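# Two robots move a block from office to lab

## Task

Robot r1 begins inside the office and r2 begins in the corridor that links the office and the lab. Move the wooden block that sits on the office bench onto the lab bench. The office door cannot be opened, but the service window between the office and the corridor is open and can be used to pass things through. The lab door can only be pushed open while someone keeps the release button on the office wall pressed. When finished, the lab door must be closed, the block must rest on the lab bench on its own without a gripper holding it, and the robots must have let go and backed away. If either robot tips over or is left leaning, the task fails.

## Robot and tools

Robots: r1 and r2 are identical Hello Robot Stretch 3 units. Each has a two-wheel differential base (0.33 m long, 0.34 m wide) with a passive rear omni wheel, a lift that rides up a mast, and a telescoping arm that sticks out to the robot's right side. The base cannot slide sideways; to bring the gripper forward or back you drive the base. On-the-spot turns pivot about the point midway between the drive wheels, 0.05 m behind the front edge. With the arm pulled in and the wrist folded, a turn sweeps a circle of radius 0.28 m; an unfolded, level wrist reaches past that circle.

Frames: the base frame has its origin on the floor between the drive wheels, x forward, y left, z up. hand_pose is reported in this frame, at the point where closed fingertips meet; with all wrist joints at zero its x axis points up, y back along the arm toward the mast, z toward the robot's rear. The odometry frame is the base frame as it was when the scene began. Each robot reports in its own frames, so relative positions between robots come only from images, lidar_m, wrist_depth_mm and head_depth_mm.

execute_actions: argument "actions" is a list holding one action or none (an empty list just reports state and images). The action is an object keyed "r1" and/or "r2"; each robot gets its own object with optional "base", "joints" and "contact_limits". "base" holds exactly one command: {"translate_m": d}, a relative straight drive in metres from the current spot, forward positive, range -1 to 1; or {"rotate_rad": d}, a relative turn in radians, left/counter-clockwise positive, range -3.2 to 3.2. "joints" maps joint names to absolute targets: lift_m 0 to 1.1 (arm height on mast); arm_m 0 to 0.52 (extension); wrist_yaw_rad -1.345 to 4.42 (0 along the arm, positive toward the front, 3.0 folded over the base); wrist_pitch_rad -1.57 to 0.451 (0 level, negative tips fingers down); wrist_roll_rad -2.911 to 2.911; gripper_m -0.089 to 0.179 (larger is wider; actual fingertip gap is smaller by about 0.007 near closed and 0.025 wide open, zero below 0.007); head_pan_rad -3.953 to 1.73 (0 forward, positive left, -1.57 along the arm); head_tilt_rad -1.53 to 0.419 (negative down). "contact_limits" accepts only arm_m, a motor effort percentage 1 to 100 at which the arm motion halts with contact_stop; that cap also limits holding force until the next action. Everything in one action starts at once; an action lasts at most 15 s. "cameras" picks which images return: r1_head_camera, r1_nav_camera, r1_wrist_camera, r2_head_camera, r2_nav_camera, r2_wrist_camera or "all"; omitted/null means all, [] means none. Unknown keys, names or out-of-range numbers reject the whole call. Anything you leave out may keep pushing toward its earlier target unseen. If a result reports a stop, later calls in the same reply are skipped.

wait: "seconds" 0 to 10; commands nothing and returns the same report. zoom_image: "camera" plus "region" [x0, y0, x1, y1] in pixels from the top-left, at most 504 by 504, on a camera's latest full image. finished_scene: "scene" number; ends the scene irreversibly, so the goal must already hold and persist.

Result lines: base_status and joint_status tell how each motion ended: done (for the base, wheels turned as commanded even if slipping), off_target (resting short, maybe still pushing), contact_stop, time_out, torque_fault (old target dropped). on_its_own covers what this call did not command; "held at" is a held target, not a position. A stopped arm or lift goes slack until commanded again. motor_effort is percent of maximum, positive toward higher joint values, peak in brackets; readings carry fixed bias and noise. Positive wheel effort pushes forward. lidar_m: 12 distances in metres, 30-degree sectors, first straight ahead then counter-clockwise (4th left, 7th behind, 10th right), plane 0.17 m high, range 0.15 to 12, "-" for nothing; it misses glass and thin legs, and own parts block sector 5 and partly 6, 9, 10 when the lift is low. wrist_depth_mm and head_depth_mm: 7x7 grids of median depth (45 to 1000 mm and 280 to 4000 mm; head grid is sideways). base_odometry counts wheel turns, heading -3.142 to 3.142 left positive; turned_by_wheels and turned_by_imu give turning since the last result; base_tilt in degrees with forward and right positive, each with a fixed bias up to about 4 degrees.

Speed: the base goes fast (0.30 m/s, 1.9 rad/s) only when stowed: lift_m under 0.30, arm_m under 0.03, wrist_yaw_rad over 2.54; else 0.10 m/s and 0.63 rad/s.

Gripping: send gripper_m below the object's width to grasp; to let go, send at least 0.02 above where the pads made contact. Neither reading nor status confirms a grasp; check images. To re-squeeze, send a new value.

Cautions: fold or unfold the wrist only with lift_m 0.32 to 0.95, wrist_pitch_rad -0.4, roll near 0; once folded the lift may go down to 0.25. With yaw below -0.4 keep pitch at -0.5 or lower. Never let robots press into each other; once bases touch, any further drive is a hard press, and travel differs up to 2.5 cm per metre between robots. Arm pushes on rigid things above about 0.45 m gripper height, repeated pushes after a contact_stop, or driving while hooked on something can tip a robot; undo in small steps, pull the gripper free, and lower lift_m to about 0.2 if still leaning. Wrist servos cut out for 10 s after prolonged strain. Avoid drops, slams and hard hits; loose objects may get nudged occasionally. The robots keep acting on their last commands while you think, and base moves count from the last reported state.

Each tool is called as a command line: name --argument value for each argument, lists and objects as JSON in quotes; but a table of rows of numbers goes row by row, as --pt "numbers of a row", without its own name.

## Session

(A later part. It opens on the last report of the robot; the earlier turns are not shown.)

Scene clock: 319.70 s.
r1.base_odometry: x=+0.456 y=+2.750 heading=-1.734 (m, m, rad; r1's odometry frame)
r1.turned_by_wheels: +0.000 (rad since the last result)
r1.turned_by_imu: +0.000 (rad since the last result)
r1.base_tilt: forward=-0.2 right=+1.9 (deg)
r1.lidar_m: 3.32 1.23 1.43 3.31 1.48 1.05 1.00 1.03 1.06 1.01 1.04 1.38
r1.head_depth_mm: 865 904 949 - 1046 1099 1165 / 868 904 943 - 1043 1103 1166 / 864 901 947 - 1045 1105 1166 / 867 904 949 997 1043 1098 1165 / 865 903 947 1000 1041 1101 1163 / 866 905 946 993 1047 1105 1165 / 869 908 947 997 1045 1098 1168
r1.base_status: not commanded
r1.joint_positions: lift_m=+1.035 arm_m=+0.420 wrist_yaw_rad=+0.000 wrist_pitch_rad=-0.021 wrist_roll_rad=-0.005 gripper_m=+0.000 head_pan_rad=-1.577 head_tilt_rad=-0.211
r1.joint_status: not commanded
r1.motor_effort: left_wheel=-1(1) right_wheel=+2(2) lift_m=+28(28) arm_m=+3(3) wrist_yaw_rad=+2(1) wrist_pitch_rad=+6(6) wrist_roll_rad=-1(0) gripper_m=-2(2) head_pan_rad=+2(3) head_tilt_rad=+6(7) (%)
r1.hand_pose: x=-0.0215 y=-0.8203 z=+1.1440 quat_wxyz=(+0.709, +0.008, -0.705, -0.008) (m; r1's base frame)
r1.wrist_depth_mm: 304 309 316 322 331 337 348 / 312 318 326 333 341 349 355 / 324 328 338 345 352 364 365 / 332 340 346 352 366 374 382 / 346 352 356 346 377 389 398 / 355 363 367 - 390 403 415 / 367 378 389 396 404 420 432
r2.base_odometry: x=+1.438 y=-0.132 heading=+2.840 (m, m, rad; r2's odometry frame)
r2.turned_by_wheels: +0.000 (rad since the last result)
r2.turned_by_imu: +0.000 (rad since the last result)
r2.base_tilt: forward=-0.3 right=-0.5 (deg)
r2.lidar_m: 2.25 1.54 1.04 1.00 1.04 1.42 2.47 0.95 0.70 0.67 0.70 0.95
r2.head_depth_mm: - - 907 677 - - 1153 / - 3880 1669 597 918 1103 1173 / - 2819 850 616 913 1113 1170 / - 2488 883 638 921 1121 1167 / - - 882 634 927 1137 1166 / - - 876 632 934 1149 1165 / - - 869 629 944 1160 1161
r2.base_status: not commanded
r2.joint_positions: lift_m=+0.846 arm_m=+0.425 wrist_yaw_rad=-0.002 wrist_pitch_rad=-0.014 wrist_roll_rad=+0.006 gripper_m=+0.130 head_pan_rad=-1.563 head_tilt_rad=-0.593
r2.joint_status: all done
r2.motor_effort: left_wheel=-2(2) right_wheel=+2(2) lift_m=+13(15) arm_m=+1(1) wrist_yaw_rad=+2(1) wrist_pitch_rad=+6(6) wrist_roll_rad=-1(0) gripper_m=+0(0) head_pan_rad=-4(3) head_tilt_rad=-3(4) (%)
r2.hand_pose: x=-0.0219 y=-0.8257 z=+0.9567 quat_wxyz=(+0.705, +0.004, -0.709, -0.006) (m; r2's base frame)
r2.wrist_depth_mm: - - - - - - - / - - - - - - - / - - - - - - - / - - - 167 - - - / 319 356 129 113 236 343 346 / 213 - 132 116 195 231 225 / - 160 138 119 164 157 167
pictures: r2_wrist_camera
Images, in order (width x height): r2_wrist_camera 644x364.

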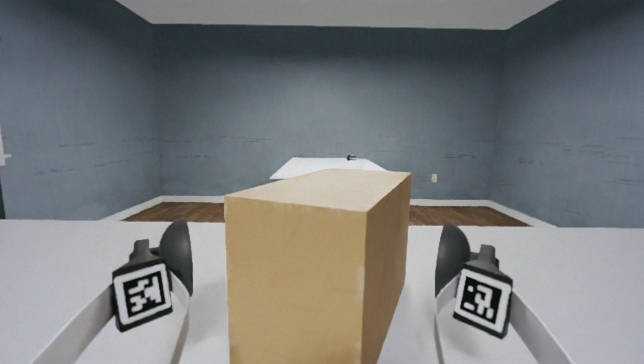

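execute_actions --actions '[{"r2":{"joints":{"gripper_m":0.17,"arm_m":0.465}}}]' --cameras '[]'

execute_actions --actions '[{"r2":{"joints":{"gripper_m":0.045}}}]' --cameras '["r2_wrist_camera"]'

execute_actions --actions '[{"r2":{"joints":{"lift_m":0.9}}}]' --cameras '["r2_wrist_camera","r2_head_camera"]'

Scene clock: 323.67 s.
r1.base_odometry: x=+0.456 y=+2.750 heading=-1.734 (m, m, rad; r1's odometry frame)
r1.turned_by_wheels: +0.000 (rad since the last result)
r1.turned_by_imu: +0.000 (rad since the last result)
r1.base_tilt: forward=-0.1 right=+1.9 (deg)
r1.lidar_m: 3.30 1.23 1.43 3.33 1.48 1.05 1.00 1.02 1.06 1.01 1.04 1.38
r1.head_depth_mm: 868 905 945 - 1044 1099 1162 / 867 905 942 - 1047 1097 1163 / 868 902 946 - 1043 1096 1162 / 867 906 944 995 1047 1103 1161 / 865 904 947 992 1044 1100 1164 / 868 907 949 993 1043 1097 1161 / 869 905 950 995 1046 1101 1162
r1.base_status: not commanded
r1.joint_positions: lift_m=+1.035 arm_m=+0.420 wrist_yaw_rad=+0.000 wrist_pitch_rad=-0.021 wrist_roll_rad=-0.005 gripper_m=+0.000 head_pan_rad=-1.577 head_tilt_rad=-0.211
r1.joint_status: not commanded
r1.motor_effort: left_wheel=-1(1) right_wheel=+2(2) lift_m=+28(28) arm_m=+4(4) wrist_yaw_rad=+0(1) wrist_pitch_rad=+7(7) wrist_roll_rad=-1(1) gripper_m=-3(2) head_pan_rad=+2(2) head_tilt_rad=+6(6) (%)
r1.hand_pose: x=-0.0215 y=-0.8203 z=+1.1440 quat_wxyz=(+0.709, +0.008, -0.705, -0.008) (m; r1's base frame)
r1.wrist_depth_mm: 304 309 315 322 331 336 346 / 312 319 328 333 341 348 359 / 322 328 336 343 352 362 371 / 332 340 345 350 364 373 386 / 346 350 353 346 377 387 397 / 353 361 367 - 393 404 417 / 369 376 386 394 404 418 428
r2.base_odometry: x=+1.438 y=-0.132 heading=+2.840 (m, m, rad; r2's odometry frame)
r2.turned_by_wheels: +0.000 (rad since the last result)
r2.turned_by_imu: +0.001 (rad since the last result)
r2.base_tilt: forward=-0.3 right=-0.5 (deg)
r2.lidar_m: 2.25 1.54 1.04 1.00 1.03 1.42 2.48 0.95 0.69 0.67 0.69 0.95
r2.head_depth_mm: - - 904 675 - - 1155 / - 3877 2868 630 905 1101 1172 / - 2813 - 619 911 1112 1174 / - 2486 840 637 920 1124 1175 / - - 883 636 927 1135 1166 / - - 876 631 936 1146 1161 / - - 871 629 943 1162 1158
r2.base_status: not commanded
r2.joint_positions: lift_m=+0.846 arm_m=+0.465 wrist_yaw_rad=-0.002 wrist_pitch_rad=-0.013 wrist_roll_rad=+0.006 gripper_m=+0.170 head_pan_rad=-1.563 head_tilt_rad=-0.593
r2.joint_status: all done
r2.motor_effort: left_wheel=-2(2) right_wheel=+2(2) lift_m=+13(13) arm_m=+4(1) wrist_yaw_rad=+1(1) wrist_pitch_rad=+6(6) wrist_roll_rad=-1(0) gripper_m=+0(89) head_pan_rad=-3(3) head_tilt_rad=-2(3) (%)
r2.hand_pose: x=-0.0219 y=-0.8655 z=+0.9568 quat_wxyz=(+0.705, +0.004, -0.709, -0.006) (m; r2's base frame)
r2.wrist_depth_mm: - - - - - - - / - - - - - - - / - - - - - - - / - - - 170 - - - / - - 87 81 104 - - / 228 215 85 74 118 - 226 / 152 160 88 76 137 158 166
pictures: none
No camera images: the call's "cameras" was empty. Leave "cameras" out to get every camera's image.

Scene clock: 325.40 s.
r1.base_odometry: x=+0.456 y=+2.750 heading=-1.734 (m, m, rad; r1's odometry frame)
r1.turned_by_wheels: +0.000 (rad since the last result)
r1.turned_by_imu: +0.000 (rad since the last result)
r1.base_tilt: forward=-0.1 right=+2.0 (deg)
r1.lidar_m: 3.33 1.23 1.43 3.32 1.49 1.05 1.00 1.02 1.06 1.01 1.04 1.38
r1.head_depth_mm: 867 904 944 - 1042 1102 1162 / 866 906 940 - 1045 1101 1164 / 867 908 946 - 1042 1102 1166 / 866 906 945 992 1047 1097 1162 / 866 904 953 995 1044 1099 1161 / 868 903 947 992 1044 1101 1165 / 866 910 948 993 1046 1102 1170
r1.base_status: not commanded
r1.joint_positions: lift_m=+1.035 arm_m=+0.420 wrist_yaw_rad=+0.000 wrist_pitch_rad=-0.021 wrist_roll_rad=-0.005 gripper_m=+0.000 head_pan_rad=-1.577 head_tilt_rad=-0.211
r1.joint_status: not commanded
r1.motor_effort: left_wheel=-1(1) right_wheel=+2(2) lift_m=+27(28) arm_m=+3(3) wrist_yaw_rad=+0(1) wrist_pitch_rad=+7(6) wrist_roll_rad=-1(1) gripper_m=-3(2) head_pan_rad=+3(2) head_tilt_rad=+6(6) (%)
r1.hand_pose: x=-0.0215 y=-0.8203 z=+1.1440 quat_wxyz=(+0.709, +0.008, -0.705, -0.008) (m; r1's base frame)
r1.wrist_depth_mm: 305 309 315 323 330 339 345 / 313 320 327 333 340 347 356 / 323 326 335 343 350 361 369 / 330 340 345 349 364 373 381 / 343 353 357 347 376 388 399 / 352 363 367 - 390 401 415 / 366 375 389 397 407 418 434
r2.base_odometry: x=+1.438 y=-0.132 heading=+2.840 (m, m, rad; r2's odometry frame)
r2.turned_by_wheels: +0.000 (rad since the last result)
r2.turned_by_imu: +0.000 (rad since the last result)
r2.base_tilt: forward=-0.2 right=-0.5 (deg)
r2.lidar_m: 2.26 1.54 1.04 1.00 1.03 1.42 2.47 0.95 0.70 0.67 0.70 0.95
r2.head_depth_mm: - - 903 674 - - 1153 / - 3883 2896 630 906 1101 1178 / - 2820 - 618 911 1111 1172 / - 2483 886 637 920 1129 1171 / - - 877 635 927 1134 1169 / - - 874 631 936 1150 1160 / - - 871 628 941 1160 1163
r2.base_status: not commanded
r2.joint_positions: lift_m=+0.846 arm_m=+0.465 wrist_yaw_rad=-0.001 wrist_pitch_rad=-0.013 wrist_roll_rad=+0.006 gripper_m=+0.046 head_pan_rad=-1.563 head_tilt_rad=-0.593
r2.joint_status: all done
r2.motor_effort: left_wheel=-1(2) right_wheel=+2(2) lift_m=+13(13) arm_m=+3(4) wrist_yaw_rad=+0(1) wrist_pitch_rad=+6(6) wrist_roll_rad=+0(0) gripper_m=-24(99) head_pan_rad=-3(3) head_tilt_rad=-3(2) (%)
r2.hand_pose: x=-0.0216 y=-0.8655 z=+0.9569 quat_wxyz=(+0.705, +0.005, -0.709, -0.005) (m; r2's base frame)
r2.wrist_depth_mm: - - - - - - - / - - - - - - - / - - - - - - - / - - - 169 - - - / 319 325 89 84 92 - - / 214 229 89 84 81 224 225 / 164 154 92 86 84 165 166
pictures: r2_wrist_camera
Images, in order (width x height): r2_wrist_camera 644x364.

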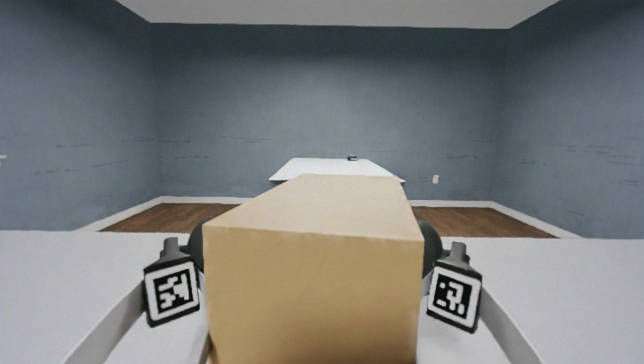

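Scene clock: 326.73 s.
r1.base_odometry: x=+0.456 y=+2.750 heading=-1.734 (m, m, rad; r1's odometry frame)
r1.turned_by_wheels: +0.000 (rad since the last result)
r1.turned_by_imu: +0.000 (rad since the last result)
r1.base_tilt: forward=-0.2 right=+1.9 (deg)
r1.lidar_m: 3.31 1.23 1.43 3.33 1.49 1.05 1.00 1.02 1.06 1.01 1.04 1.38
r1.head_depth_mm: 868 902 945 - 1043 1102 1165 / 866 904 941 - 1045 1098 1167 / 866 904 948 - 1043 1101 1159 / 869 905 946 995 1042 1093 1161 / 868 907 948 996 1041 1097 1163 / 868 907 944 995 1045 1101 1167 / 868 905 947 996 1043 1098 1160
r1.base_status: not commanded
r1.joint_positions: lift_m=+1.035 arm_m=+0.420 wrist_yaw_rad=+0.000 wrist_pitch_rad=-0.021 wrist_roll_rad=-0.005 gripper_m=+0.000 head_pan_rad=-1.577 head_tilt_rad=-0.211
r1.joint_status: not commanded
r1.motor_effort: left_wheel=-1(1) right_wheel=+1(1) lift_m=+27(28) arm_m=+3(4) wrist_yaw_rad=+1(0) wrist_pitch_rad=+6(6) wrist_roll_rad=-1(1) gripper_m=-2(3) head_pan_rad=+3(3) head_tilt_rad=+7(7) (%)
r1.hand_pose: x=-0.0215 y=-0.8203 z=+1.1440 quat_wxyz=(+0.709, +0.008, -0.705, -0.008) (m; r1's base frame)
r1.wrist_depth_mm: 304 310 318 322 329 341 346 / 313 318 326 333 341 349 356 / 321 328 336 346 349 360 370 / 332 339 344 349 364 373 386 / 341 351 356 347 379 385 396 / 353 363 371 - 392 399 411 / 367 375 387 394 406 418 429
r2.base_odometry: x=+1.438 y=-0.132 heading=+2.840 (m, m, rad; r2's odometry frame)
r2.turned_by_wheels: +0.000 (rad since the last result)
r2.turned_by_imu: +0.000 (rad since the last result)
r2.base_tilt: forward=-0.3 right=-0.4 (deg)
r2.lidar_m: 2.25 1.54 1.04 1.00 1.04 1.42 2.47 0.95 0.70 0.67 0.70 0.95
r2.head_depth_mm: - - 961 - - 1122 1179 / - - - 619 905 1101 1177 / - 2517 - 640 911 1109 1179 / - 2472 866 638 920 1126 1167 / - - 880 634 927 1133 1163 / - - 874 631 936 1147 1165 / - - 870 628 944 1159 1162
r2.base_status: not commanded
r2.joint_positions: lift_m=+0.899 arm_m=+0.465 wrist_yaw_rad=-0.001 wrist_pitch_rad=-0.028 wrist_roll_rad=+0.006 gripper_m=+0.049 head_pan_rad=-1.563 head_tilt_rad=-0.593
r2.joint_status: all done
r2.motor_effort: left_wheel=-1(1) right_wheel=+2(2) lift_m=+37(39) arm_m=+2(3) wrist_yaw_rad=+1(0) wrist_pitch_rad=+12(12) wrist_roll_rad=+0(1) gripper_m=-19(24) head_pan_rad=-4(3) head_tilt_rad=-4(3) (%)
r2.hand_pose: x=-0.0216 y=-0.8651 z=+1.0070 quat_wxyz=(+0.705, +0.010, -0.709, -0.010) (m; r2's base frame)
r2.wrist_depth_mm: - - - - - - - / - - - - - - - / - - - - - - - / - - - - - - - / - - - 110 - - - / 306 321 108 105 102 321 323 / 232 227 105 101 218 241 242
pictures: r2_head_camera (sideways: a quarter turn clockwise sets it upright), r2_wrist_camera
Images, in order (width x height): r2_head_camera 896x504, r2_wrist_camera 644x364.

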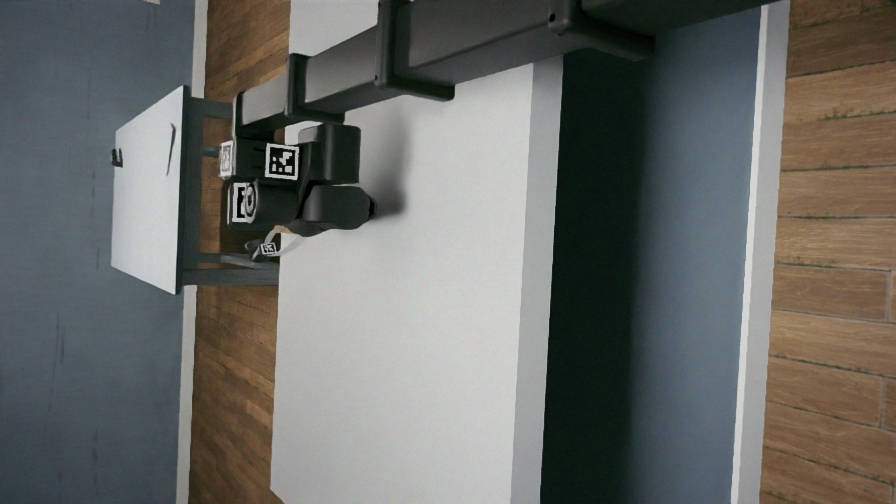

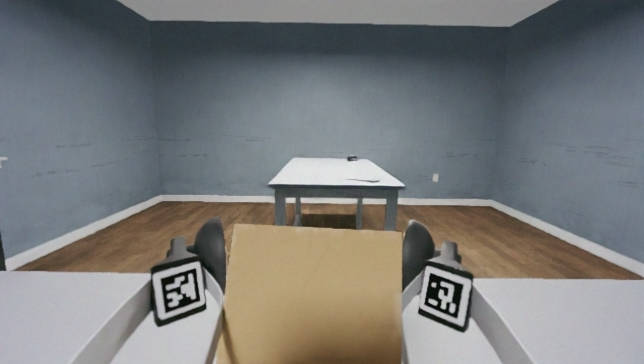

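execute_actions --actions '[{"r2":{"joints":{"lift_m":1.02,"head_tilt_rad":-0.4}}}]' --cameras '["r2_wrist_camera","r2_head_camera","r2_nav_camera"]'

Scene clock: 331.60 s.
r1.base_odometry: x=+0.456 y=+2.750 heading=-1.734 (m, m, rad; r1's odometry frame)
r1.turned_by_wheels: +0.000 (rad since the last result)
r1.turned_by_imu: +0.001 (rad since the last result)
r1.base_tilt: forward=-0.1 right=+1.9 (deg)
r1.lidar_m: 3.33 1.23 1.43 3.34 1.48 1.05 1.00 1.03 1.06 1.01 1.04 1.38
r1.head_depth_mm: 866 904 946 - 1043 1099 1163 / 867 905 938 - 1039 1104 1166 / 866 907 945 - 1042 1099 1164 / 867 903 947 995 1044 1102 1163 / 866 905 944 991 1042 1101 1162 / 868 905 948 996 1046 1100 1167 / 866 909 948 993 1046 1108 1162
r1.base_status: not commanded
r1.joint_positions: lift_m=+1.035 arm_m=+0.420 wrist_yaw_rad=+0.000 wrist_pitch_rad=-0.021 wrist_roll_rad=-0.005 gripper_m=+0.000 head_pan_rad=-1.577 head_tilt_rad=-0.211
r1.joint_status: not commanded
r1.motor_effort: left_wheel=-1(1) right_wheel=+1(2) lift_m=+28(28) arm_m=+3(3) wrist_yaw_rad=+0(0) wrist_pitch_rad=+7(7) wrist_roll_rad=-1(1) gripper_m=-2(3) head_pan_rad=+2(2) head_tilt_rad=+6(7) (%)
r1.hand_pose: x=-0.0215 y=-0.8203 z=+1.1440 quat_wxyz=(+0.709, +0.008, -0.705, -0.008) (m; r1's base frame)
r1.wrist_depth_mm: 303 310 315 322 333 339 346 / 313 317 324 332 340 347 359 / 323 329 337 346 352 359 368 / 330 338 345 351 364 371 384 / 342 351 357 346 376 385 397 / 353 360 371 - 391 404 413 / 367 376 390 398 404 416 429
r2.base_odometry: x=+1.438 y=-0.132 heading=+2.840 (m, m, rad; r2's odometry frame)
r2.turned_by_wheels: +0.000 (rad since the last result)
r2.turned_by_imu: +0.001 (rad since the last result)
r2.base_tilt: forward=-0.3 right=-0.5 (deg)
r2.lidar_m: 2.25 1.54 1.04 1.00 1.04 1.42 2.47 0.95 0.70 0.67 0.69 0.95
r2.head_depth_mm: - - - 857 632 852 973 / - - - 902 629 859 978 / - - - 810 625 863 989 / - - 2713 810 620 871 999 / - - - 877 617 876 1007 / - - - 871 615 880 1014 / - - - 866 611 888 1019
r2.base_status: not commanded
r2.joint_positions: lift_m=+1.020 arm_m=+0.465 wrist_yaw_rad=+0.001 wrist_pitch_rad=-0.023 wrist_roll_rad=+0.008 gripper_m=+0.048 head_pan_rad=-1.563 head_tilt_rad=-0.408
r2.joint_status: all done
r2.motor_effort: left_wheel=-2(2) right_wheel=+2(3) lift_m=+35(39) arm_m=+1(2) wrist_yaw_rad=+0(2) wrist_pitch_rad=+10(17) wrist_roll_rad=-1(1) gripper_m=+0(19) head_pan_rad=-3(3) head_tilt_rad=+3(21) (%)
r2.hand_pose: x=-0.0212 y=-0.8654 z=+1.1282 quat_wxyz=(+0.705, +0.009, -0.710, -0.008) (m; r2's base frame)
r2.wrist_depth_mm: - - - - - - - / - - - - - - - / - - - - - - - / - - - - - - - / - - - - - - - / - - - - - - - / - - - - - - -
pictures: r2_head_camera (sideways: a quarter turn clockwise sets it upright), r2_nav_camera (sideways: a quarter turn counterclockwise sets it upright), r2_wrist_camera
Images, in order (width x height): r2_head_camera 896x504, r2_nav_camera 672x504, r2_wrist_camera 644x364.

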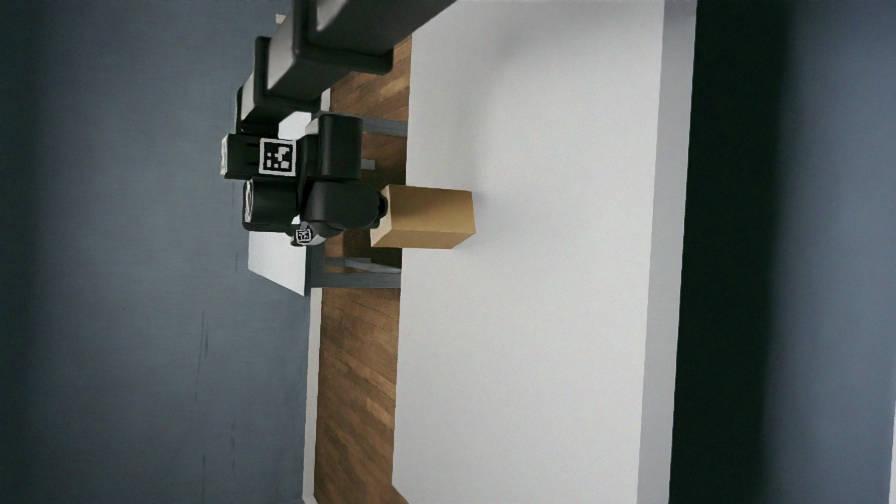

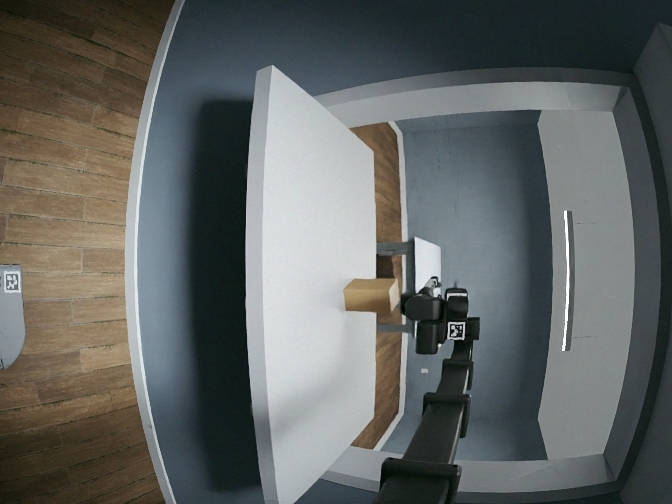

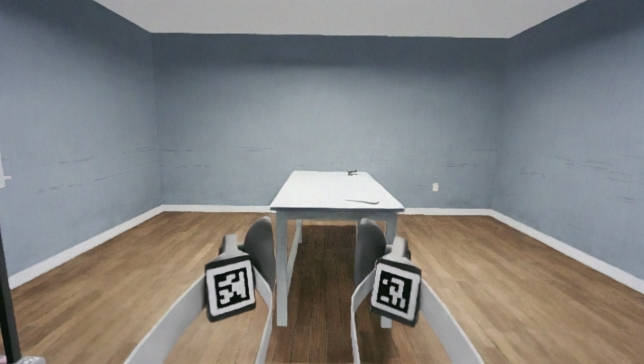

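execute_actions --actions '[{"r2":{"joints":{"arm_m":0.25,"gripper_m":0.17}}}]' --cameras '[]'

execute_actions --actions '[{"r2":{"joints":{"lift_m":0.88}}}]' --cameras '["r2_wrist_camera","r2_head_camera"]'

Scene clock: 336.90 s.
r1.base_odometry: x=+0.456 y=+2.750 heading=-1.734 (m, m, rad; r1's odometry frame)
r1.turned_by_wheels: +0.000 (rad since the last result)
r1.turned_by_imu: +0.001 (rad since the last result)
r1.base_tilt: forward=-0.2 right=+2.0 (deg)
r1.lidar_m: 3.33 1.23 1.43 3.32 1.48 1.05 1.00 1.03 1.06 1.01 1.04 1.37
r1.head_depth_mm: 867 902 944 - 1048 1102 1157 / 865 906 944 - 1045 1103 1164 / 866 902 948 - 1045 1106 1164 / 864 905 944 992 1048 1100 1162 / 869 906 949 997 1048 1105 1165 / 868 907 949 993 1048 1109 1158 / 866 909 948 992 1046 1100 1164
r1.base_status: not commanded
r1.joint_positions: lift_m=+1.035 arm_m=+0.420 wrist_yaw_rad=+0.000 wrist_pitch_rad=-0.021 wrist_roll_rad=-0.005 gripper_m=+0.000 head_pan_rad=-1.577 head_tilt_rad=-0.211
r1.joint_status: not commanded
r1.motor_effort: left_wheel=-1(1) right_wheel=+2(2) lift_m=+28(28) arm_m=+3(3) wrist_yaw_rad=+1(0) wrist_pitch_rad=+6(7) wrist_roll_rad=-1(1) gripper_m=-2(3) head_pan_rad=+3(3) head_tilt_rad=+7(6) (%)
r1.hand_pose: x=-0.0215 y=-0.8203 z=+1.1440 quat_wxyz=(+0.709, +0.008, -0.705, -0.008) (m; r1's base frame)
r1.wrist_depth_mm: 303 309 316 323 330 337 345 / 312 319 327 335 341 348 358 / 322 330 336 344 352 360 369 / 333 340 344 350 361 372 381 / 343 350 358 347 377 386 396 / 355 362 368 - 389 404 413 / 369 378 387 394 405 418 430
r2.base_odometry: x=+1.438 y=-0.132 heading=+2.840 (m, m, rad; r2's odometry frame)
r2.turned_by_wheels: +0.000 (rad since the last result)
r2.turned_by_imu: +0.001 (rad since the last result)
r2.base_tilt: forward=-0.3 right=-0.4 (deg)
r2.lidar_m: 2.25 1.54 1.04 1.00 1.04 1.42 2.47 0.96 0.70 0.67 0.70 0.95
r2.head_depth_mm: - - - 855 632 851 973 / - - - 781 627 860 978 / - - - - 624 866 988 / - - 2720 835 621 869 996 / - - - 880 618 879 1006 / - - - 872 614 884 1011 / - - - 866 612 888 1021
r2.base_status: not commanded
r2.joint_positions: lift_m=+1.020 arm_m=+0.250 wrist_yaw_rad=+0.001 wrist_pitch_rad=-0.023 wrist_roll_rad=+0.008 gripper_m=+0.170 head_pan_rad=-1.563 head_tilt_rad=-0.408
r2.joint_status: all done
r2.motor_effort: left_wheel=-1(1) right_wheel=+2(2) lift_m=+35(35) arm_m=-4(3) wrist_yaw_rad=+0(0) wrist_pitch_rad=+10(10) wrist_roll_rad=-1(1) gripper_m=+0(90) head_pan_rad=-3(3) head_tilt_rad=+3(3) (%)
r2.hand_pose: x=-0.0212 y=-0.6509 z=+1.1283 quat_wxyz=(+0.705, +0.009, -0.710, -0.008) (m; r2's base frame)
r2.wrist_depth_mm: - - - - - - - / - - - - - - - / - - - - - - - / - - - - - - - / - - - - - - - / - 556 561 346 - - - / 397 418 423 307 425 408 431
pictures: none
No camera images: the call's "cameras" was empty. Leave "cameras" out to get every camera's image.

Scene clock: 339.00 s.
r1.base_odometry: x=+0.456 y=+2.750 heading=-1.734 (m, m, rad; r1's odometry frame)
r1.turned_by_wheels: +0.000 (rad since the last result)
r1.turned_by_imu: +0.000 (rad since the last result)
r1.base_tilt: forward=-0.2 right=+2.0 (deg)
r1.lidar_m: 3.34 1.23 1.43 3.34 1.48 1.05 1.00 1.02 1.06 1.01 1.04 1.37
r1.head_depth_mm: 866 903 947 - 1044 1100 1167 / 865 906 941 - 1043 1104 1167 / 868 906 951 - 1046 1104 1163 / 868 905 943 993 1046 1104 1163 / 866 902 942 990 1047 1093 1167 / 869 907 946 992 1043 1097 1159 / 869 908 950 994 1047 1104 1165
r1.base_status: not commanded
r1.joint_positions: lift_m=+1.035 arm_m=+0.420 wrist_yaw_rad=+0.000 wrist_pitch_rad=-0.021 wrist_roll_rad=-0.005 gripper_m=+0.000 head_pan_rad=-1.577 head_tilt_rad=-0.211
r1.joint_status: not commanded
r1.motor_effort: left_wheel=-1(1) right_wheel=+1(1) lift_m=+28(27) arm_m=+3(3) wrist_yaw_rad=+0(0) wrist_pitch_rad=+7(7) wrist_roll_rad=-1(1) gripper_m=-2(2) head_pan_rad=+2(3) head_tilt_rad=+6(6) (%)
r1.hand_pose: x=-0.0215 y=-0.8203 z=+1.1440 quat_wxyz=(+0.709, +0.008, -0.705, -0.008) (m; r1's base frame)
r1.wrist_depth_mm: 303 310 318 323 332 338 346 / 311 321 325 334 342 350 357 / 325 330 336 346 353 360 371 / 330 338 345 348 364 371 383 / 346 349 357 346 375 388 393 / 354 362 365 - 392 404 413 / 366 374 386 395 408 416 427
r2.base_odometry: x=+1.438 y=-0.132 heading=+2.840 (m, m, rad; r2's odometry frame)
r2.turned_by_wheels: +0.000 (rad since the last result)
r2.turned_by_imu: +0.000 (rad since the last result)
r2.base_tilt: forward=-0.3 right=-0.5 (deg)
r2.lidar_m: 2.26 1.54 1.04 1.00 1.04 1.42 2.47 0.95 0.70 0.67 0.70 0.95
r2.head_depth_mm: - - - 911 - - 995 / - - - 965 - 866 982 / - - 3195 895 - 873 986 / - - 2715 832 621 871 999 / - - - 881 617 878 1001 / - - - 872 614 880 1011 / - - - 862 611 888 1022
r2.base_status: not commanded
r2.joint_positions: lift_m=+0.880 arm_m=+0.250 wrist_yaw_rad=+0.001 wrist_pitch_rad=-0.022 wrist_roll_rad=+0.008 gripper_m=+0.170 head_pan_rad=-1.563 head_tilt_rad=-0.408
r2.joint_status: all done
r2.motor_effort: left_wheel=-2(2) right_wheel=+2(2) lift_m=+15(31) arm_m=-4(4) wrist_yaw_rad=-1(0) wrist_pitch_rad=+10(10) wrist_roll_rad=-1(1) gripper_m=+0(1) head_pan_rad=-3(4) head_tilt_rad=+3(3) (%)
r2.hand_pose: x=-0.0212 y=-0.6509 z=+0.9893 quat_wxyz=(+0.705, +0.009, -0.710, -0.008) (m; r2's base frame)
r2.wrist_depth_mm: - - - - - - - / - - - - - - - / - - - - - - - / - - - 283 - - - / 410 456 420 289 435 489 442 / 295 279 282 284 286 - 293 / 200 209 211 214 214 206 217
pictures: r2_head_camera (sideways: a quarter turn clockwise sets it upright), r2_wrist_camera
Images, in order (width x height): r2_head_camera 896x504, r2_wrist_camera 644x364.

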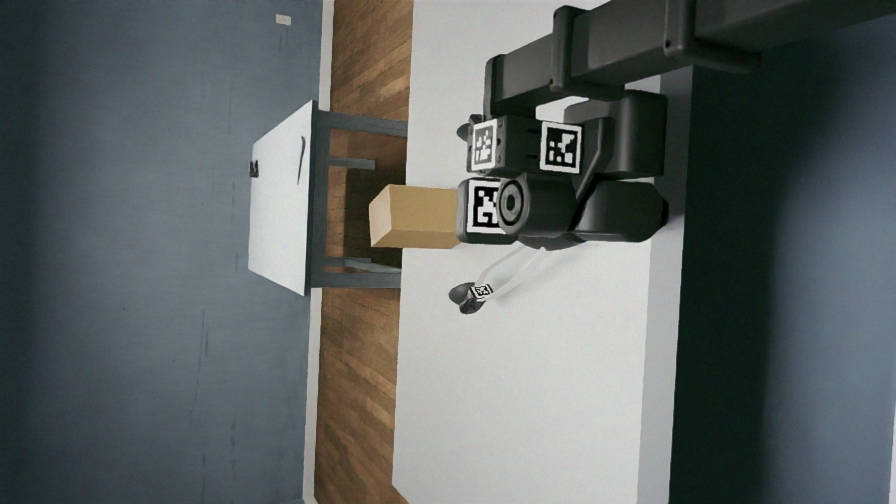

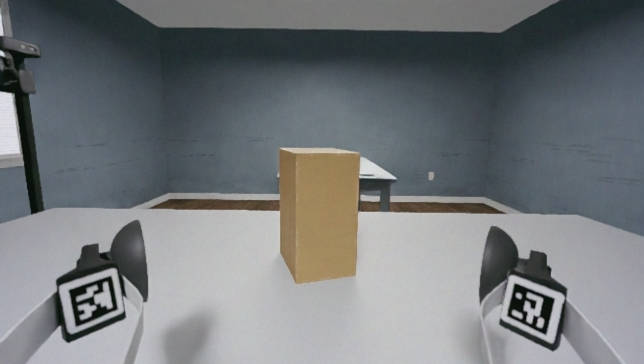

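execute_actions --actions '[{"r2":{"joints":{"arm_m":0.41}}}]' --cameras '["r2_wrist_camera"]'

execute_actions --actions '[{"r2":{"joints":{"gripper_m":0.05}}}]' --cameras '["r2_wrist_camera"]'

execute_actions --actions '[{"r2":{"joints":{"lift_m":0.91}}}]' --cameras '["r2_wrist_camera","r2_nav_camera"]'

Scene clock: 348.20 s.
r1.base_odometry: x=+0.456 y=+2.750 heading=-1.734 (m, m, rad; r1's odometry frame)
r1.turned_by_wheels: +0.000 (rad since the last result)
r1.turned_by_imu: +0.001 (rad since the last result)
r1.base_tilt: forward=-0.2 right=+2.0 (deg)
r1.lidar_m: 3.33 1.23 1.43 3.34 1.48 1.05 1.00 1.02 1.06 1.01 1.04 1.38
r1.head_depth_mm: 869 903 949 - 1043 1101 1162 / 869 904 941 - 1046 1097 1163 / 867 908 947 - 1042 1099 1162 / 870 905 946 992 1042 1096 1164 / 867 907 946 990 1047 1099 1165 / 867 907 947 995 1044 1101 1165 / 868 906 946 997 1045 1099 1160
r1.base_status: not commanded
r1.joint_positions: lift_m=+1.035 arm_m=+0.420 wrist_yaw_rad=+0.000 wrist_pitch_rad=-0.021 wrist_roll_rad=-0.005 gripper_m=+0.000 head_pan_rad=-1.577 head_tilt_rad=-0.211
r1.joint_status: not commanded
r1.motor_effort: left_wheel=-1(1) right_wheel=+1(2) lift_m=+27(28) arm_m=+3(3) wrist_yaw_rad=+1(1) wrist_pitch_rad=+7(6) wrist_roll_rad=-1(1) gripper_m=-2(2) head_pan_rad=+3(3) head_tilt_rad=+6(6) (%)
r1.hand_pose: x=-0.0215 y=-0.8203 z=+1.1440 quat_wxyz=(+0.709, +0.008, -0.705, -0.008) (m; r1's base frame)
r1.wrist_depth_mm: 304 309 315 323 330 338 345 / 312 321 327 332 342 350 354 / 323 331 337 342 354 362 370 / 333 339 346 348 367 372 383 / 344 353 359 349 377 387 398 / 355 365 367 - 390 402 411 / 365 376 386 397 402 416 428
r2.base_odometry: x=+1.438 y=-0.132 heading=+2.840 (m, m, rad; r2's odometry frame)
r2.turned_by_wheels: +0.000 (rad since the last result)
r2.turned_by_imu: +0.001 (rad since the last result)
r2.base_tilt: forward=-0.3 right=-0.5 (deg)
r2.lidar_m: 2.25 1.54 1.04 1.00 1.04 1.42 2.48 0.95 0.70 0.67 0.70 0.95
r2.head_depth_mm: - - - 911 - - 975 / - - - 1770 614 860 979 / - - 3197 - 600 865 990 / - - 2696 834 620 870 997 / - - - 880 618 876 1005 / - - - 872 615 885 1011 / - - - 866 610 888 1019
r2.base_status: not commanded
r2.joint_positions: lift_m=+0.880 arm_m=+0.410 wrist_yaw_rad=+0.001 wrist_pitch_rad=-0.022 wrist_roll_rad=+0.008 gripper_m=+0.170 head_pan_rad=-1.563 head_tilt_rad=-0.408
r2.joint_status: all done
r2.motor_effort: left_wheel=-1(1) right_wheel=+2(1) lift_m=+15(14) arm_m=+3(4) wrist_yaw_rad=-1(1) wrist_pitch_rad=+10(10) wrist_roll_rad=-1(1) gripper_m=+0(0) head_pan_rad=-3(3) head_tilt_rad=+2(3) (%)
r2.hand_pose: x=-0.0212 y=-0.8103 z=+0.9894 quat_wxyz=(+0.705, +0.008, -0.710, -0.008) (m; r2's base frame)
r2.wrist_depth_mm: - - - - - - - / - - - - - - - / - - - - - - - / - - - 122 - - - / - - 383 120 356 - - / 294 279 263 124 267 - 292 / 198 208 201 128 203 204 216
pictures: r2_wrist_camera
Images, in order (width x height): r2_wrist_camera 644x364.

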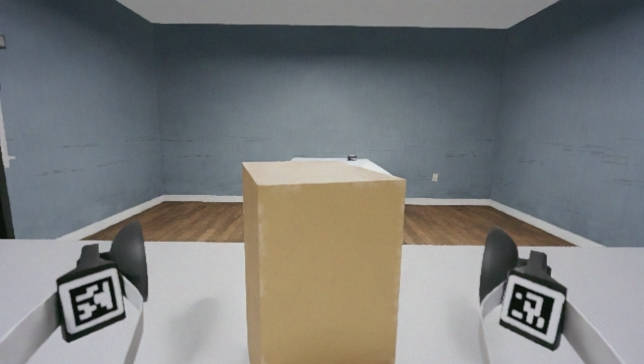

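Scene clock: 349.90 s.
r1.base_odometry: x=+0.456 y=+2.750 heading=-1.734 (m, m, rad; r1's odometry frame)
r1.turned_by_wheels: +0.000 (rad since the last result)
r1.turned_by_imu: +0.000 (rad since the last result)
r1.base_tilt: forward=-0.2 right=+1.9 (deg)
r1.lidar_m: 3.30 1.23 1.43 3.34 1.48 1.05 1.00 1.02 1.06 1.01 1.04 1.38
r1.head_depth_mm: 866 906 946 - 1043 1096 1160 / 864 906 938 - 1048 1098 1160 / 867 905 948 - 1043 1102 1166 / 867 908 944 993 1043 1100 1165 / 865 907 945 994 1046 1103 1169 / 868 908 944 995 1045 1102 1164 / 870 903 947 995 1050 1103 1162
r1.base_status: not commanded
r1.joint_positions: lift_m=+1.035 arm_m=+0.420 wrist_yaw_rad=+0.000 wrist_pitch_rad=-0.021 wrist_roll_rad=-0.005 gripper_m=+0.000 head_pan_rad=-1.577 head_tilt_rad=-0.211
r1.joint_status: not commanded
r1.motor_effort: left_wheel=-1(1) right_wheel=+1(2) lift_m=+28(28) arm_m=+3(3) wrist_yaw_rad=+1(1) wrist_pitch_rad=+7(7) wrist_roll_rad=-1(1) gripper_m=-3(3) head_pan_rad=+3(3) head_tilt_rad=+7(6) (%)
r1.hand_pose: x=-0.0215 y=-0.8203 z=+1.1440 quat_wxyz=(+0.709, +0.008, -0.705, -0.008) (m; r1's base frame)
r1.wrist_depth_mm: 304 309 316 324 332 337 344 / 312 319 324 335 339 347 355 / 324 329 335 346 352 362 370 / 332 339 346 347 365 376 383 / 341 350 357 345 378 391 399 / 355 366 367 - 388 401 412 / 369 375 387 396 408 419 429
r2.base_odometry: x=+1.438 y=-0.132 heading=+2.840 (m, m, rad; r2's odometry frame)
r2.turned_by_wheels: +0.000 (rad since the last result)
r2.turned_by_imu: +0.000 (rad since the last result)
r2.base_tilt: forward=-0.3 right=-0.5 (deg)
r2.lidar_m: 2.26 1.54 1.04 1.00 1.04 1.41 2.48 0.95 0.70 0.67 0.69 0.95
r2.head_depth_mm: - - - 911 - - 973 / - - - 1767 616 860 980 / - - 3199 - 601 864 990 / - - 2725 833 620 869 996 / - - - 880 618 875 1006 / - - - 872 614 882 1016 / - - - 864 611 890 1023
r2.base_status: not commanded
r2.joint_positions: lift_m=+0.880 arm_m=+0.410 wrist_yaw_rad=-0.001 wrist_pitch_rad=-0.022 wrist_roll_rad=+0.008 gripper_m=+0.051 head_pan_rad=-1.563 head_tilt_rad=-0.408
r2.joint_status: all done
r2.motor_effort: left_wheel=-2(2) right_wheel=+2(2) lift_m=+15(15) arm_m=+3(2) wrist_yaw_rad=+1(1) wrist_pitch_rad=+9(10) wrist_roll_rad=-1(1) gripper_m=-10(93) head_pan_rad=-2(4) head_tilt_rad=+4(3) (%)
r2.hand_pose: x=-0.0218 y=-0.8103 z=+0.9894 quat_wxyz=(+0.705, +0.008, -0.710, -0.009) (m; r2's base frame)
r2.wrist_depth_mm: - - - - - - - / - - - - - - - / - - - - - - - / - - - 121 - - - / - - 348 120 - - - / 277 277 116 124 132 288 290 / 208 209 200 127 198 214 217
pictures: r2_wrist_camera
Images, in order (width x height): r2_wrist_camera 644x364.

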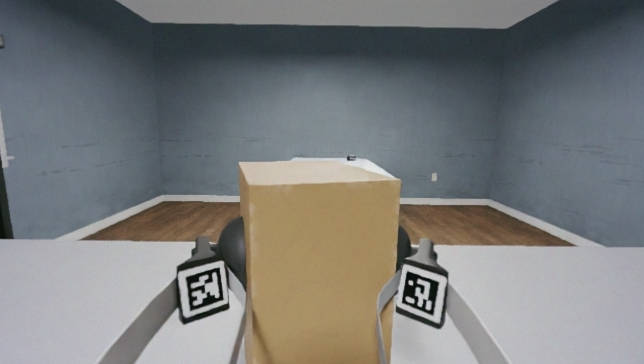

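Scene clock: 350.97 s.
r1.base_odometry: x=+0.456 y=+2.750 heading=-1.734 (m, m, rad; r1's odometry frame)
r1.turned_by_wheels: +0.000 (rad since the last result)
r1.turned_by_imu: +0.000 (rad since the last result)
r1.base_tilt: forward=-0.1 right=+1.9 (deg)
r1.lidar_m: 3.32 1.23 1.43 3.34 1.48 1.05 1.00 1.02 1.06 1.01 1.04 1.38
r1.head_depth_mm: 867 903 945 - 1042 1098 1161 / 867 903 944 - 1045 1102 1168 / 868 907 948 - 1045 1100 1166 / 869 907 947 994 1045 1098 1167 / 867 905 947 993 1043 1100 1166 / 866 906 947 990 1040 1103 1164 / 866 906 949 996 1049 1109 1160
r1.base_status: not commanded
r1.joint_positions: lift_m=+1.035 arm_m=+0.420 wrist_yaw_rad=+0.000 wrist_pitch_rad=-0.021 wrist_roll_rad=-0.005 gripper_m=+0.000 head_pan_rad=-1.577 head_tilt_rad=-0.211
r1.joint_status: not commanded
r1.motor_effort: left_wheel=-1(1) right_wheel=+1(1) lift_m=+27(27) arm_m=+3(3) wrist_yaw_rad=+0(0) wrist_pitch_rad=+7(6) wrist_roll_rad=-1(1) gripper_m=-3(3) head_pan_rad=+2(3) head_tilt_rad=+7(6) (%)
r1.hand_pose: x=-0.0215 y=-0.8203 z=+1.1440 quat_wxyz=(+0.709, +0.008, -0.705, -0.008) (m; r1's base frame)
r1.wrist_depth_mm: 304 308 316 321 331 338 344 / 310 320 326 334 342 347 355 / 322 328 336 342 352 360 371 / 331 339 343 352 365 373 380 / 344 352 354 345 378 386 397 / 355 361 367 - 391 401 414 / 365 375 388 395 405 415 433
r2.base_odometry: x=+1.438 y=-0.132 heading=+2.840 (m, m, rad; r2's odometry frame)
r2.turned_by_wheels: +0.000 (rad since the last result)
r2.turned_by_imu: +0.000 (rad since the last result)
r2.base_tilt: forward=-0.3 right=-0.5 (deg)
r2.lidar_m: 2.26 1.54 1.04 1.00 1.04 1.42 2.48 0.95 0.69 0.67 0.69 0.95
r2.head_depth_mm: - - - 969 - 869 981 / - - - - 627 858 980 / - - 2964 - 624 862 986 / - - 2704 836 620 870 992 / - - - 881 618 876 1003 / - - - 868 615 886 1014 / - - - 866 611 889 1018
r2.base_status: not commanded
r2.joint_positions: lift_m=+0.909 arm_m=+0.410 wrist_yaw_rad=-0.001 wrist_pitch_rad=-0.044 wrist_roll_rad=+0.008 gripper_m=+0.050 head_pan_rad=-1.563 head_tilt_rad=-0.408
r2.joint_status: all done
r2.motor_effort: left_wheel=-1(2) right_wheel=+2(2) lift_m=+37(37) arm_m=+2(3) wrist_yaw_rad=+0(1) wrist_pitch_rad=+18(19) wrist_roll_rad=-1(1) gripper_m=-9(10) head_pan_rad=-3(4) head_tilt_rad=+3(2) (%)
r2.hand_pose: x=-0.0218 y=-0.8096 z=+1.0129 quat_wxyz=(+0.704, +0.015, -0.709, -0.016) (m; r2's base frame)
r2.wrist_depth_mm: - - - - - - - / - - - - - - - / - - - - - - - / - - - 136 - - - / - - - 130 - - - / 315 318 121 126 133 327 328 / 239 241 222 122 230 247 249
pictures: r2_nav_camera (sideways: a quarter turn counterclockwise sets it upright), r2_wrist_camera
Images, in order (width x height): r2_nav_camera 672x504, r2_wrist_camera 644x364.

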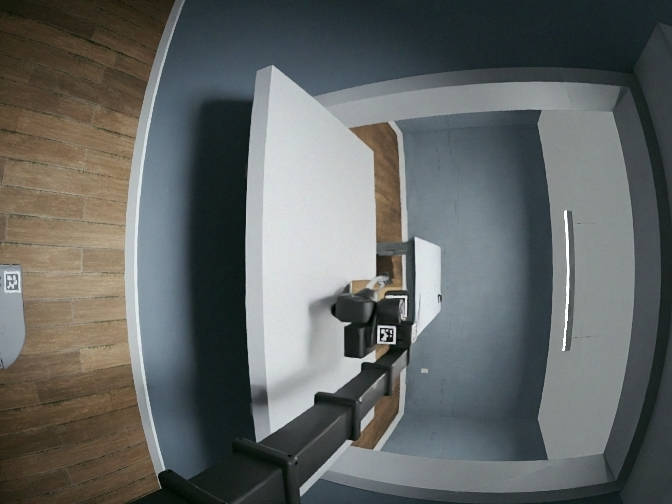

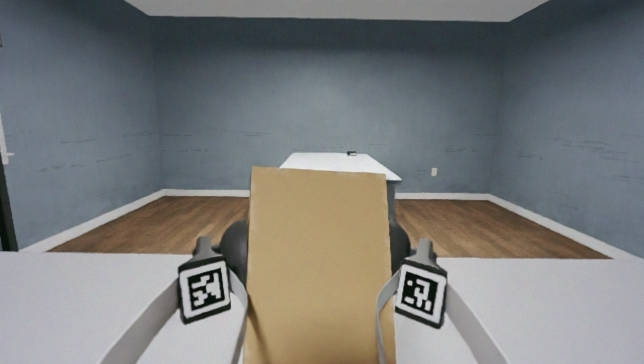

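execute_actions --actions '[{"r2":{"joints":{"gripper_m":0.038}}}]' --cameras '["r2_wrist_camera"]'

execute_actions --actions '[{"r2":{"joints":{"lift_m":0.97}}}]' --cameras '["r2_wrist_camera","r2_head_camera"]'

Scene clock: 353.40 s.
r1.base_odometry: x=+0.456 y=+2.750 heading=-1.734 (m, m, rad; r1's odometry frame)
r1.turned_by_wheels: +0.000 (rad since the last result)
r1.turned_by_imu: +0.000 (rad since the last result)
r1.base_tilt: forward=-0.2 right=+1.9 (deg)
r1.lidar_m: 3.31 1.23 1.44 3.32 1.48 1.05 1.00 1.02 1.06 1.01 1.04 1.38
r1.head_depth_mm: 864 906 950 - 1047 1099 1167 / 865 905 941 - 1045 1098 1161 / 864 909 946 - 1047 1103 1163 / 869 905 952 994 1051 1101 1164 / 869 904 950 997 1046 1103 1168 / 869 906 950 996 1045 1100 1164 / 867 905 950 993 1042 1098 1168
r1.base_status: not commanded
r1.joint_positions: lift_m=+1.035 arm_m=+0.420 wrist_yaw_rad=+0.000 wrist_pitch_rad=-0.021 wrist_roll_rad=-0.005 gripper_m=+0.000 head_pan_rad=-1.577 head_tilt_rad=-0.211
r1.joint_status: not commanded
r1.motor_effort: left_wheel=-1(1) right_wheel=+2(1) lift_m=+27(27) arm_m=+3(3) wrist_yaw_rad=+0(0) wrist_pitch_rad=+6(7) wrist_roll_rad=-1(0) gripper_m=-3(2) head_pan_rad=+2(3) head_tilt_rad=+6(6) (%)
r1.hand_pose: x=-0.0215 y=-0.8203 z=+1.1440 quat_wxyz=(+0.709, +0.008, -0.705, -0.008) (m; r1's base frame)
r1.wrist_depth_mm: 303 310 314 320 330 338 346 / 313 318 324 334 339 348 357 / 322 327 337 348 351 358 371 / 333 339 347 350 363 372 382 / 344 351 356 348 379 385 396 / 357 361 369 - 394 404 411 / 367 375 387 397 406 421 428
r2.base_odometry: x=+1.438 y=-0.132 heading=+2.840 (m, m, rad; r2's odometry frame)
r2.turned_by_wheels: +0.000 (rad since the last result)
r2.turned_by_imu: +0.001 (rad since the last result)
r2.base_tilt: forward=-0.3 right=-0.5 (deg)
r2.lidar_m: 2.26 1.54 1.04 1.00 1.04 1.42 2.47 0.95 0.70 0.67 0.69 0.95
r2.head_depth_mm: - - - 970 - 868 982 / - - - - 629 858 981 / - - 2974 - 624 862 989 / - - 2724 835 622 869 997 / - - - 880 618 876 1004 / - - - 871 614 882 1014 / - - - 867 610 890 1022
r2.base_status: not commanded
r2.joint_positions: lift_m=+0.909 arm_m=+0.410 wrist_yaw_rad=-0.001 wrist_pitch_rad=-0.044 wrist_roll_rad=+0.008 gripper_m=+0.039 head_pan_rad=-1.563 head_tilt_rad=-0.408
r2.joint_status: all done
r2.motor_effort: left_wheel=-2(2) right_wheel=+1(2) lift_m=+36(37) arm_m=+3(3) wrist_yaw_rad=+0(1) wrist_pitch_rad=+19(19) wrist_roll_rad=-1(1) gripper_m=-14(66) head_pan_rad=-4(3) head_tilt_rad=+3(3) (%)
r2.hand_pose: x=-0.0218 y=-0.8096 z=+1.0129 quat_wxyz=(+0.704, +0.015, -0.709, -0.016) (m; r2's base frame)
r2.wrist_depth_mm: - - - - - - - / - - - - - - - / - - - - - - - / - - - 136 - - - / - - - 130 - - - / 315 318 120 125 133 328 329 / 239 243 221 122 229 248 248
pictures: r2_wrist_camera
Images, in order (width x height): r2_wrist_camera 644x364.

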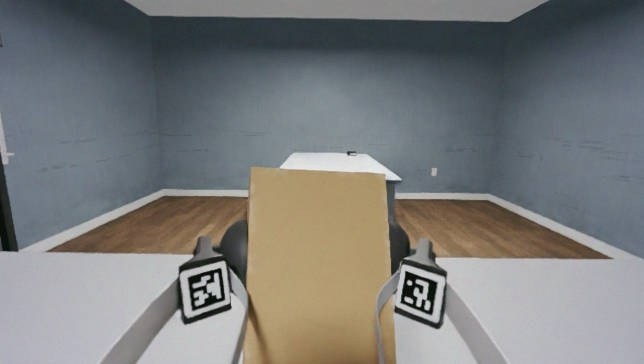

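Scene clock: 354.77 s.
r1.base_odometry: x=+0.456 y=+2.750 heading=-1.734 (m, m, rad; r1's odometry frame)
r1.turned_by_wheels: +0.000 (rad since the last result)
r1.turned_by_imu: +0.000 (rad since the last result)
r1.base_tilt: forward=-0.2 right=+2.0 (deg)
r1.lidar_m: 3.32 1.23 1.43 3.34 1.48 1.05 1.00 1.02 1.06 1.01 1.04 1.38
r1.head_depth_mm: 866 903 945 - 1044 1105 1160 / 865 904 939 - 1041 1096 1164 / 867 905 948 - 1050 1102 1168 / 867 903 947 993 1043 1100 1166 / 865 901 945 995 1045 1098 1160 / 866 905 947 994 1047 1101 1162 / 867 903 950 996 1041 1106 1158
r1.base_status: not commanded
r1.joint_positions: lift_m=+1.035 arm_m=+0.420 wrist_yaw_rad=+0.000 wrist_pitch_rad=-0.021 wrist_roll_rad=-0.005 gripper_m=+0.000 head_pan_rad=-1.577 head_tilt_rad=-0.211
r1.joint_status: not commanded
r1.motor_effort: left_wheel=+0(1) right_wheel=+2(1) lift_m=+27(28) arm_m=+3(3) wrist_yaw_rad=+1(1) wrist_pitch_rad=+7(6) wrist_roll_rad=-1(1) gripper_m=-2(2) head_pan_rad=+2(3) head_tilt_rad=+7(6) (%)
r1.hand_pose: x=-0.0215 y=-0.8203 z=+1.1440 quat_wxyz=(+0.709, +0.008, -0.705, -0.008) (m; r1's base frame)
r1.wrist_depth_mm: 303 309 316 321 330 339 344 / 314 321 325 333 342 347 356 / 322 329 336 344 352 360 370 / 332 338 345 349 364 372 386 / 342 348 356 346 377 385 397 / 354 365 368 - 390 404 413 / 367 377 389 395 404 417 424
r2.base_odometry: x=+1.438 y=-0.132 heading=+2.840 (m, m, rad; r2's odometry frame)
r2.turned_by_wheels: +0.000 (rad since the last result)
r2.turned_by_imu: +0.000 (rad since the last result)
r2.base_tilt: forward=-0.3 right=-0.5 (deg)
r2.lidar_m: 2.25 1.53 1.04 1.00 1.04 1.42 2.47 0.95 0.70 0.67 0.69 0.95
r2.head_depth_mm: - - - - 605 850 972 / - - - 846 627 859 981 / - - 2803 799 625 864 986 / - - 2736 837 620 872 995 / - - - 880 618 877 1004 / - - - 873 615 883 1012 / - - - 865 611 889 1019
r2.base_status: not commanded
r2.joint_positions: lift_m=+0.969 arm_m=+0.410 wrist_yaw_rad=-0.001 wrist_pitch_rad=-0.045 wrist_roll_rad=+0.008 gripper_m=+0.039 head_pan_rad=-1.563 head_tilt_rad=-0.408
r2.joint_status: all done
r2.motor_effort: left_wheel=-1(1) right_wheel=+2(2) lift_m=+37(42) arm_m=+2(3) wrist_yaw_rad=+1(1) wrist_pitch_rad=+19(20) wrist_roll_rad=-1(1) gripper_m=-14(14) head_pan_rad=-3(3) head_tilt_rad=+2(2) (%)
r2.hand_pose: x=-0.0218 y=-0.8096 z=+1.0725 quat_wxyz=(+0.704, +0.016, -0.709, -0.017) (m; r2's base frame)
r2.wrist_depth_mm: - - - - - - - / - - - - - - - / - - - - - - - / - - - 135 - - - / - - - 130 - - - / - - 120 125 132 - - / 325 330 301 121 310 334 334
pictures: r2_head_camera (sideways: a quarter turn clockwise sets it upright), r2_wrist_camera
Images, in order (width x height): r2_head_camera 896x504, r2_wrist_camera 644x364.

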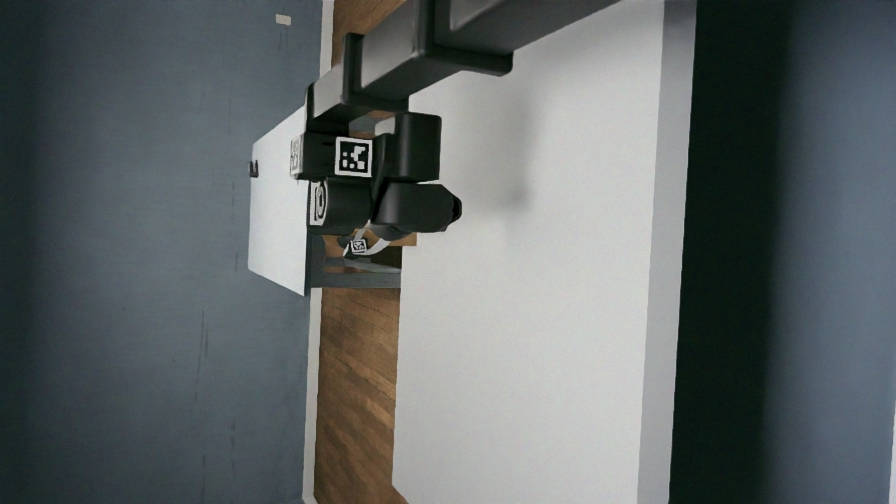

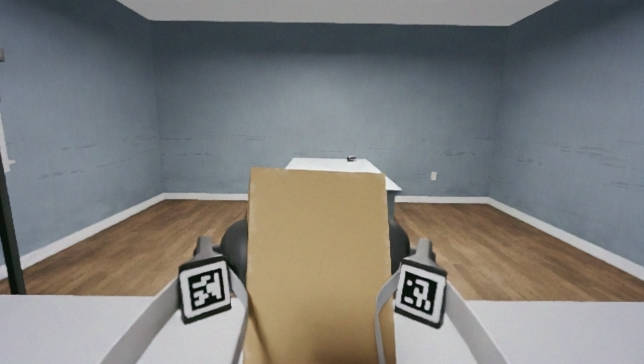

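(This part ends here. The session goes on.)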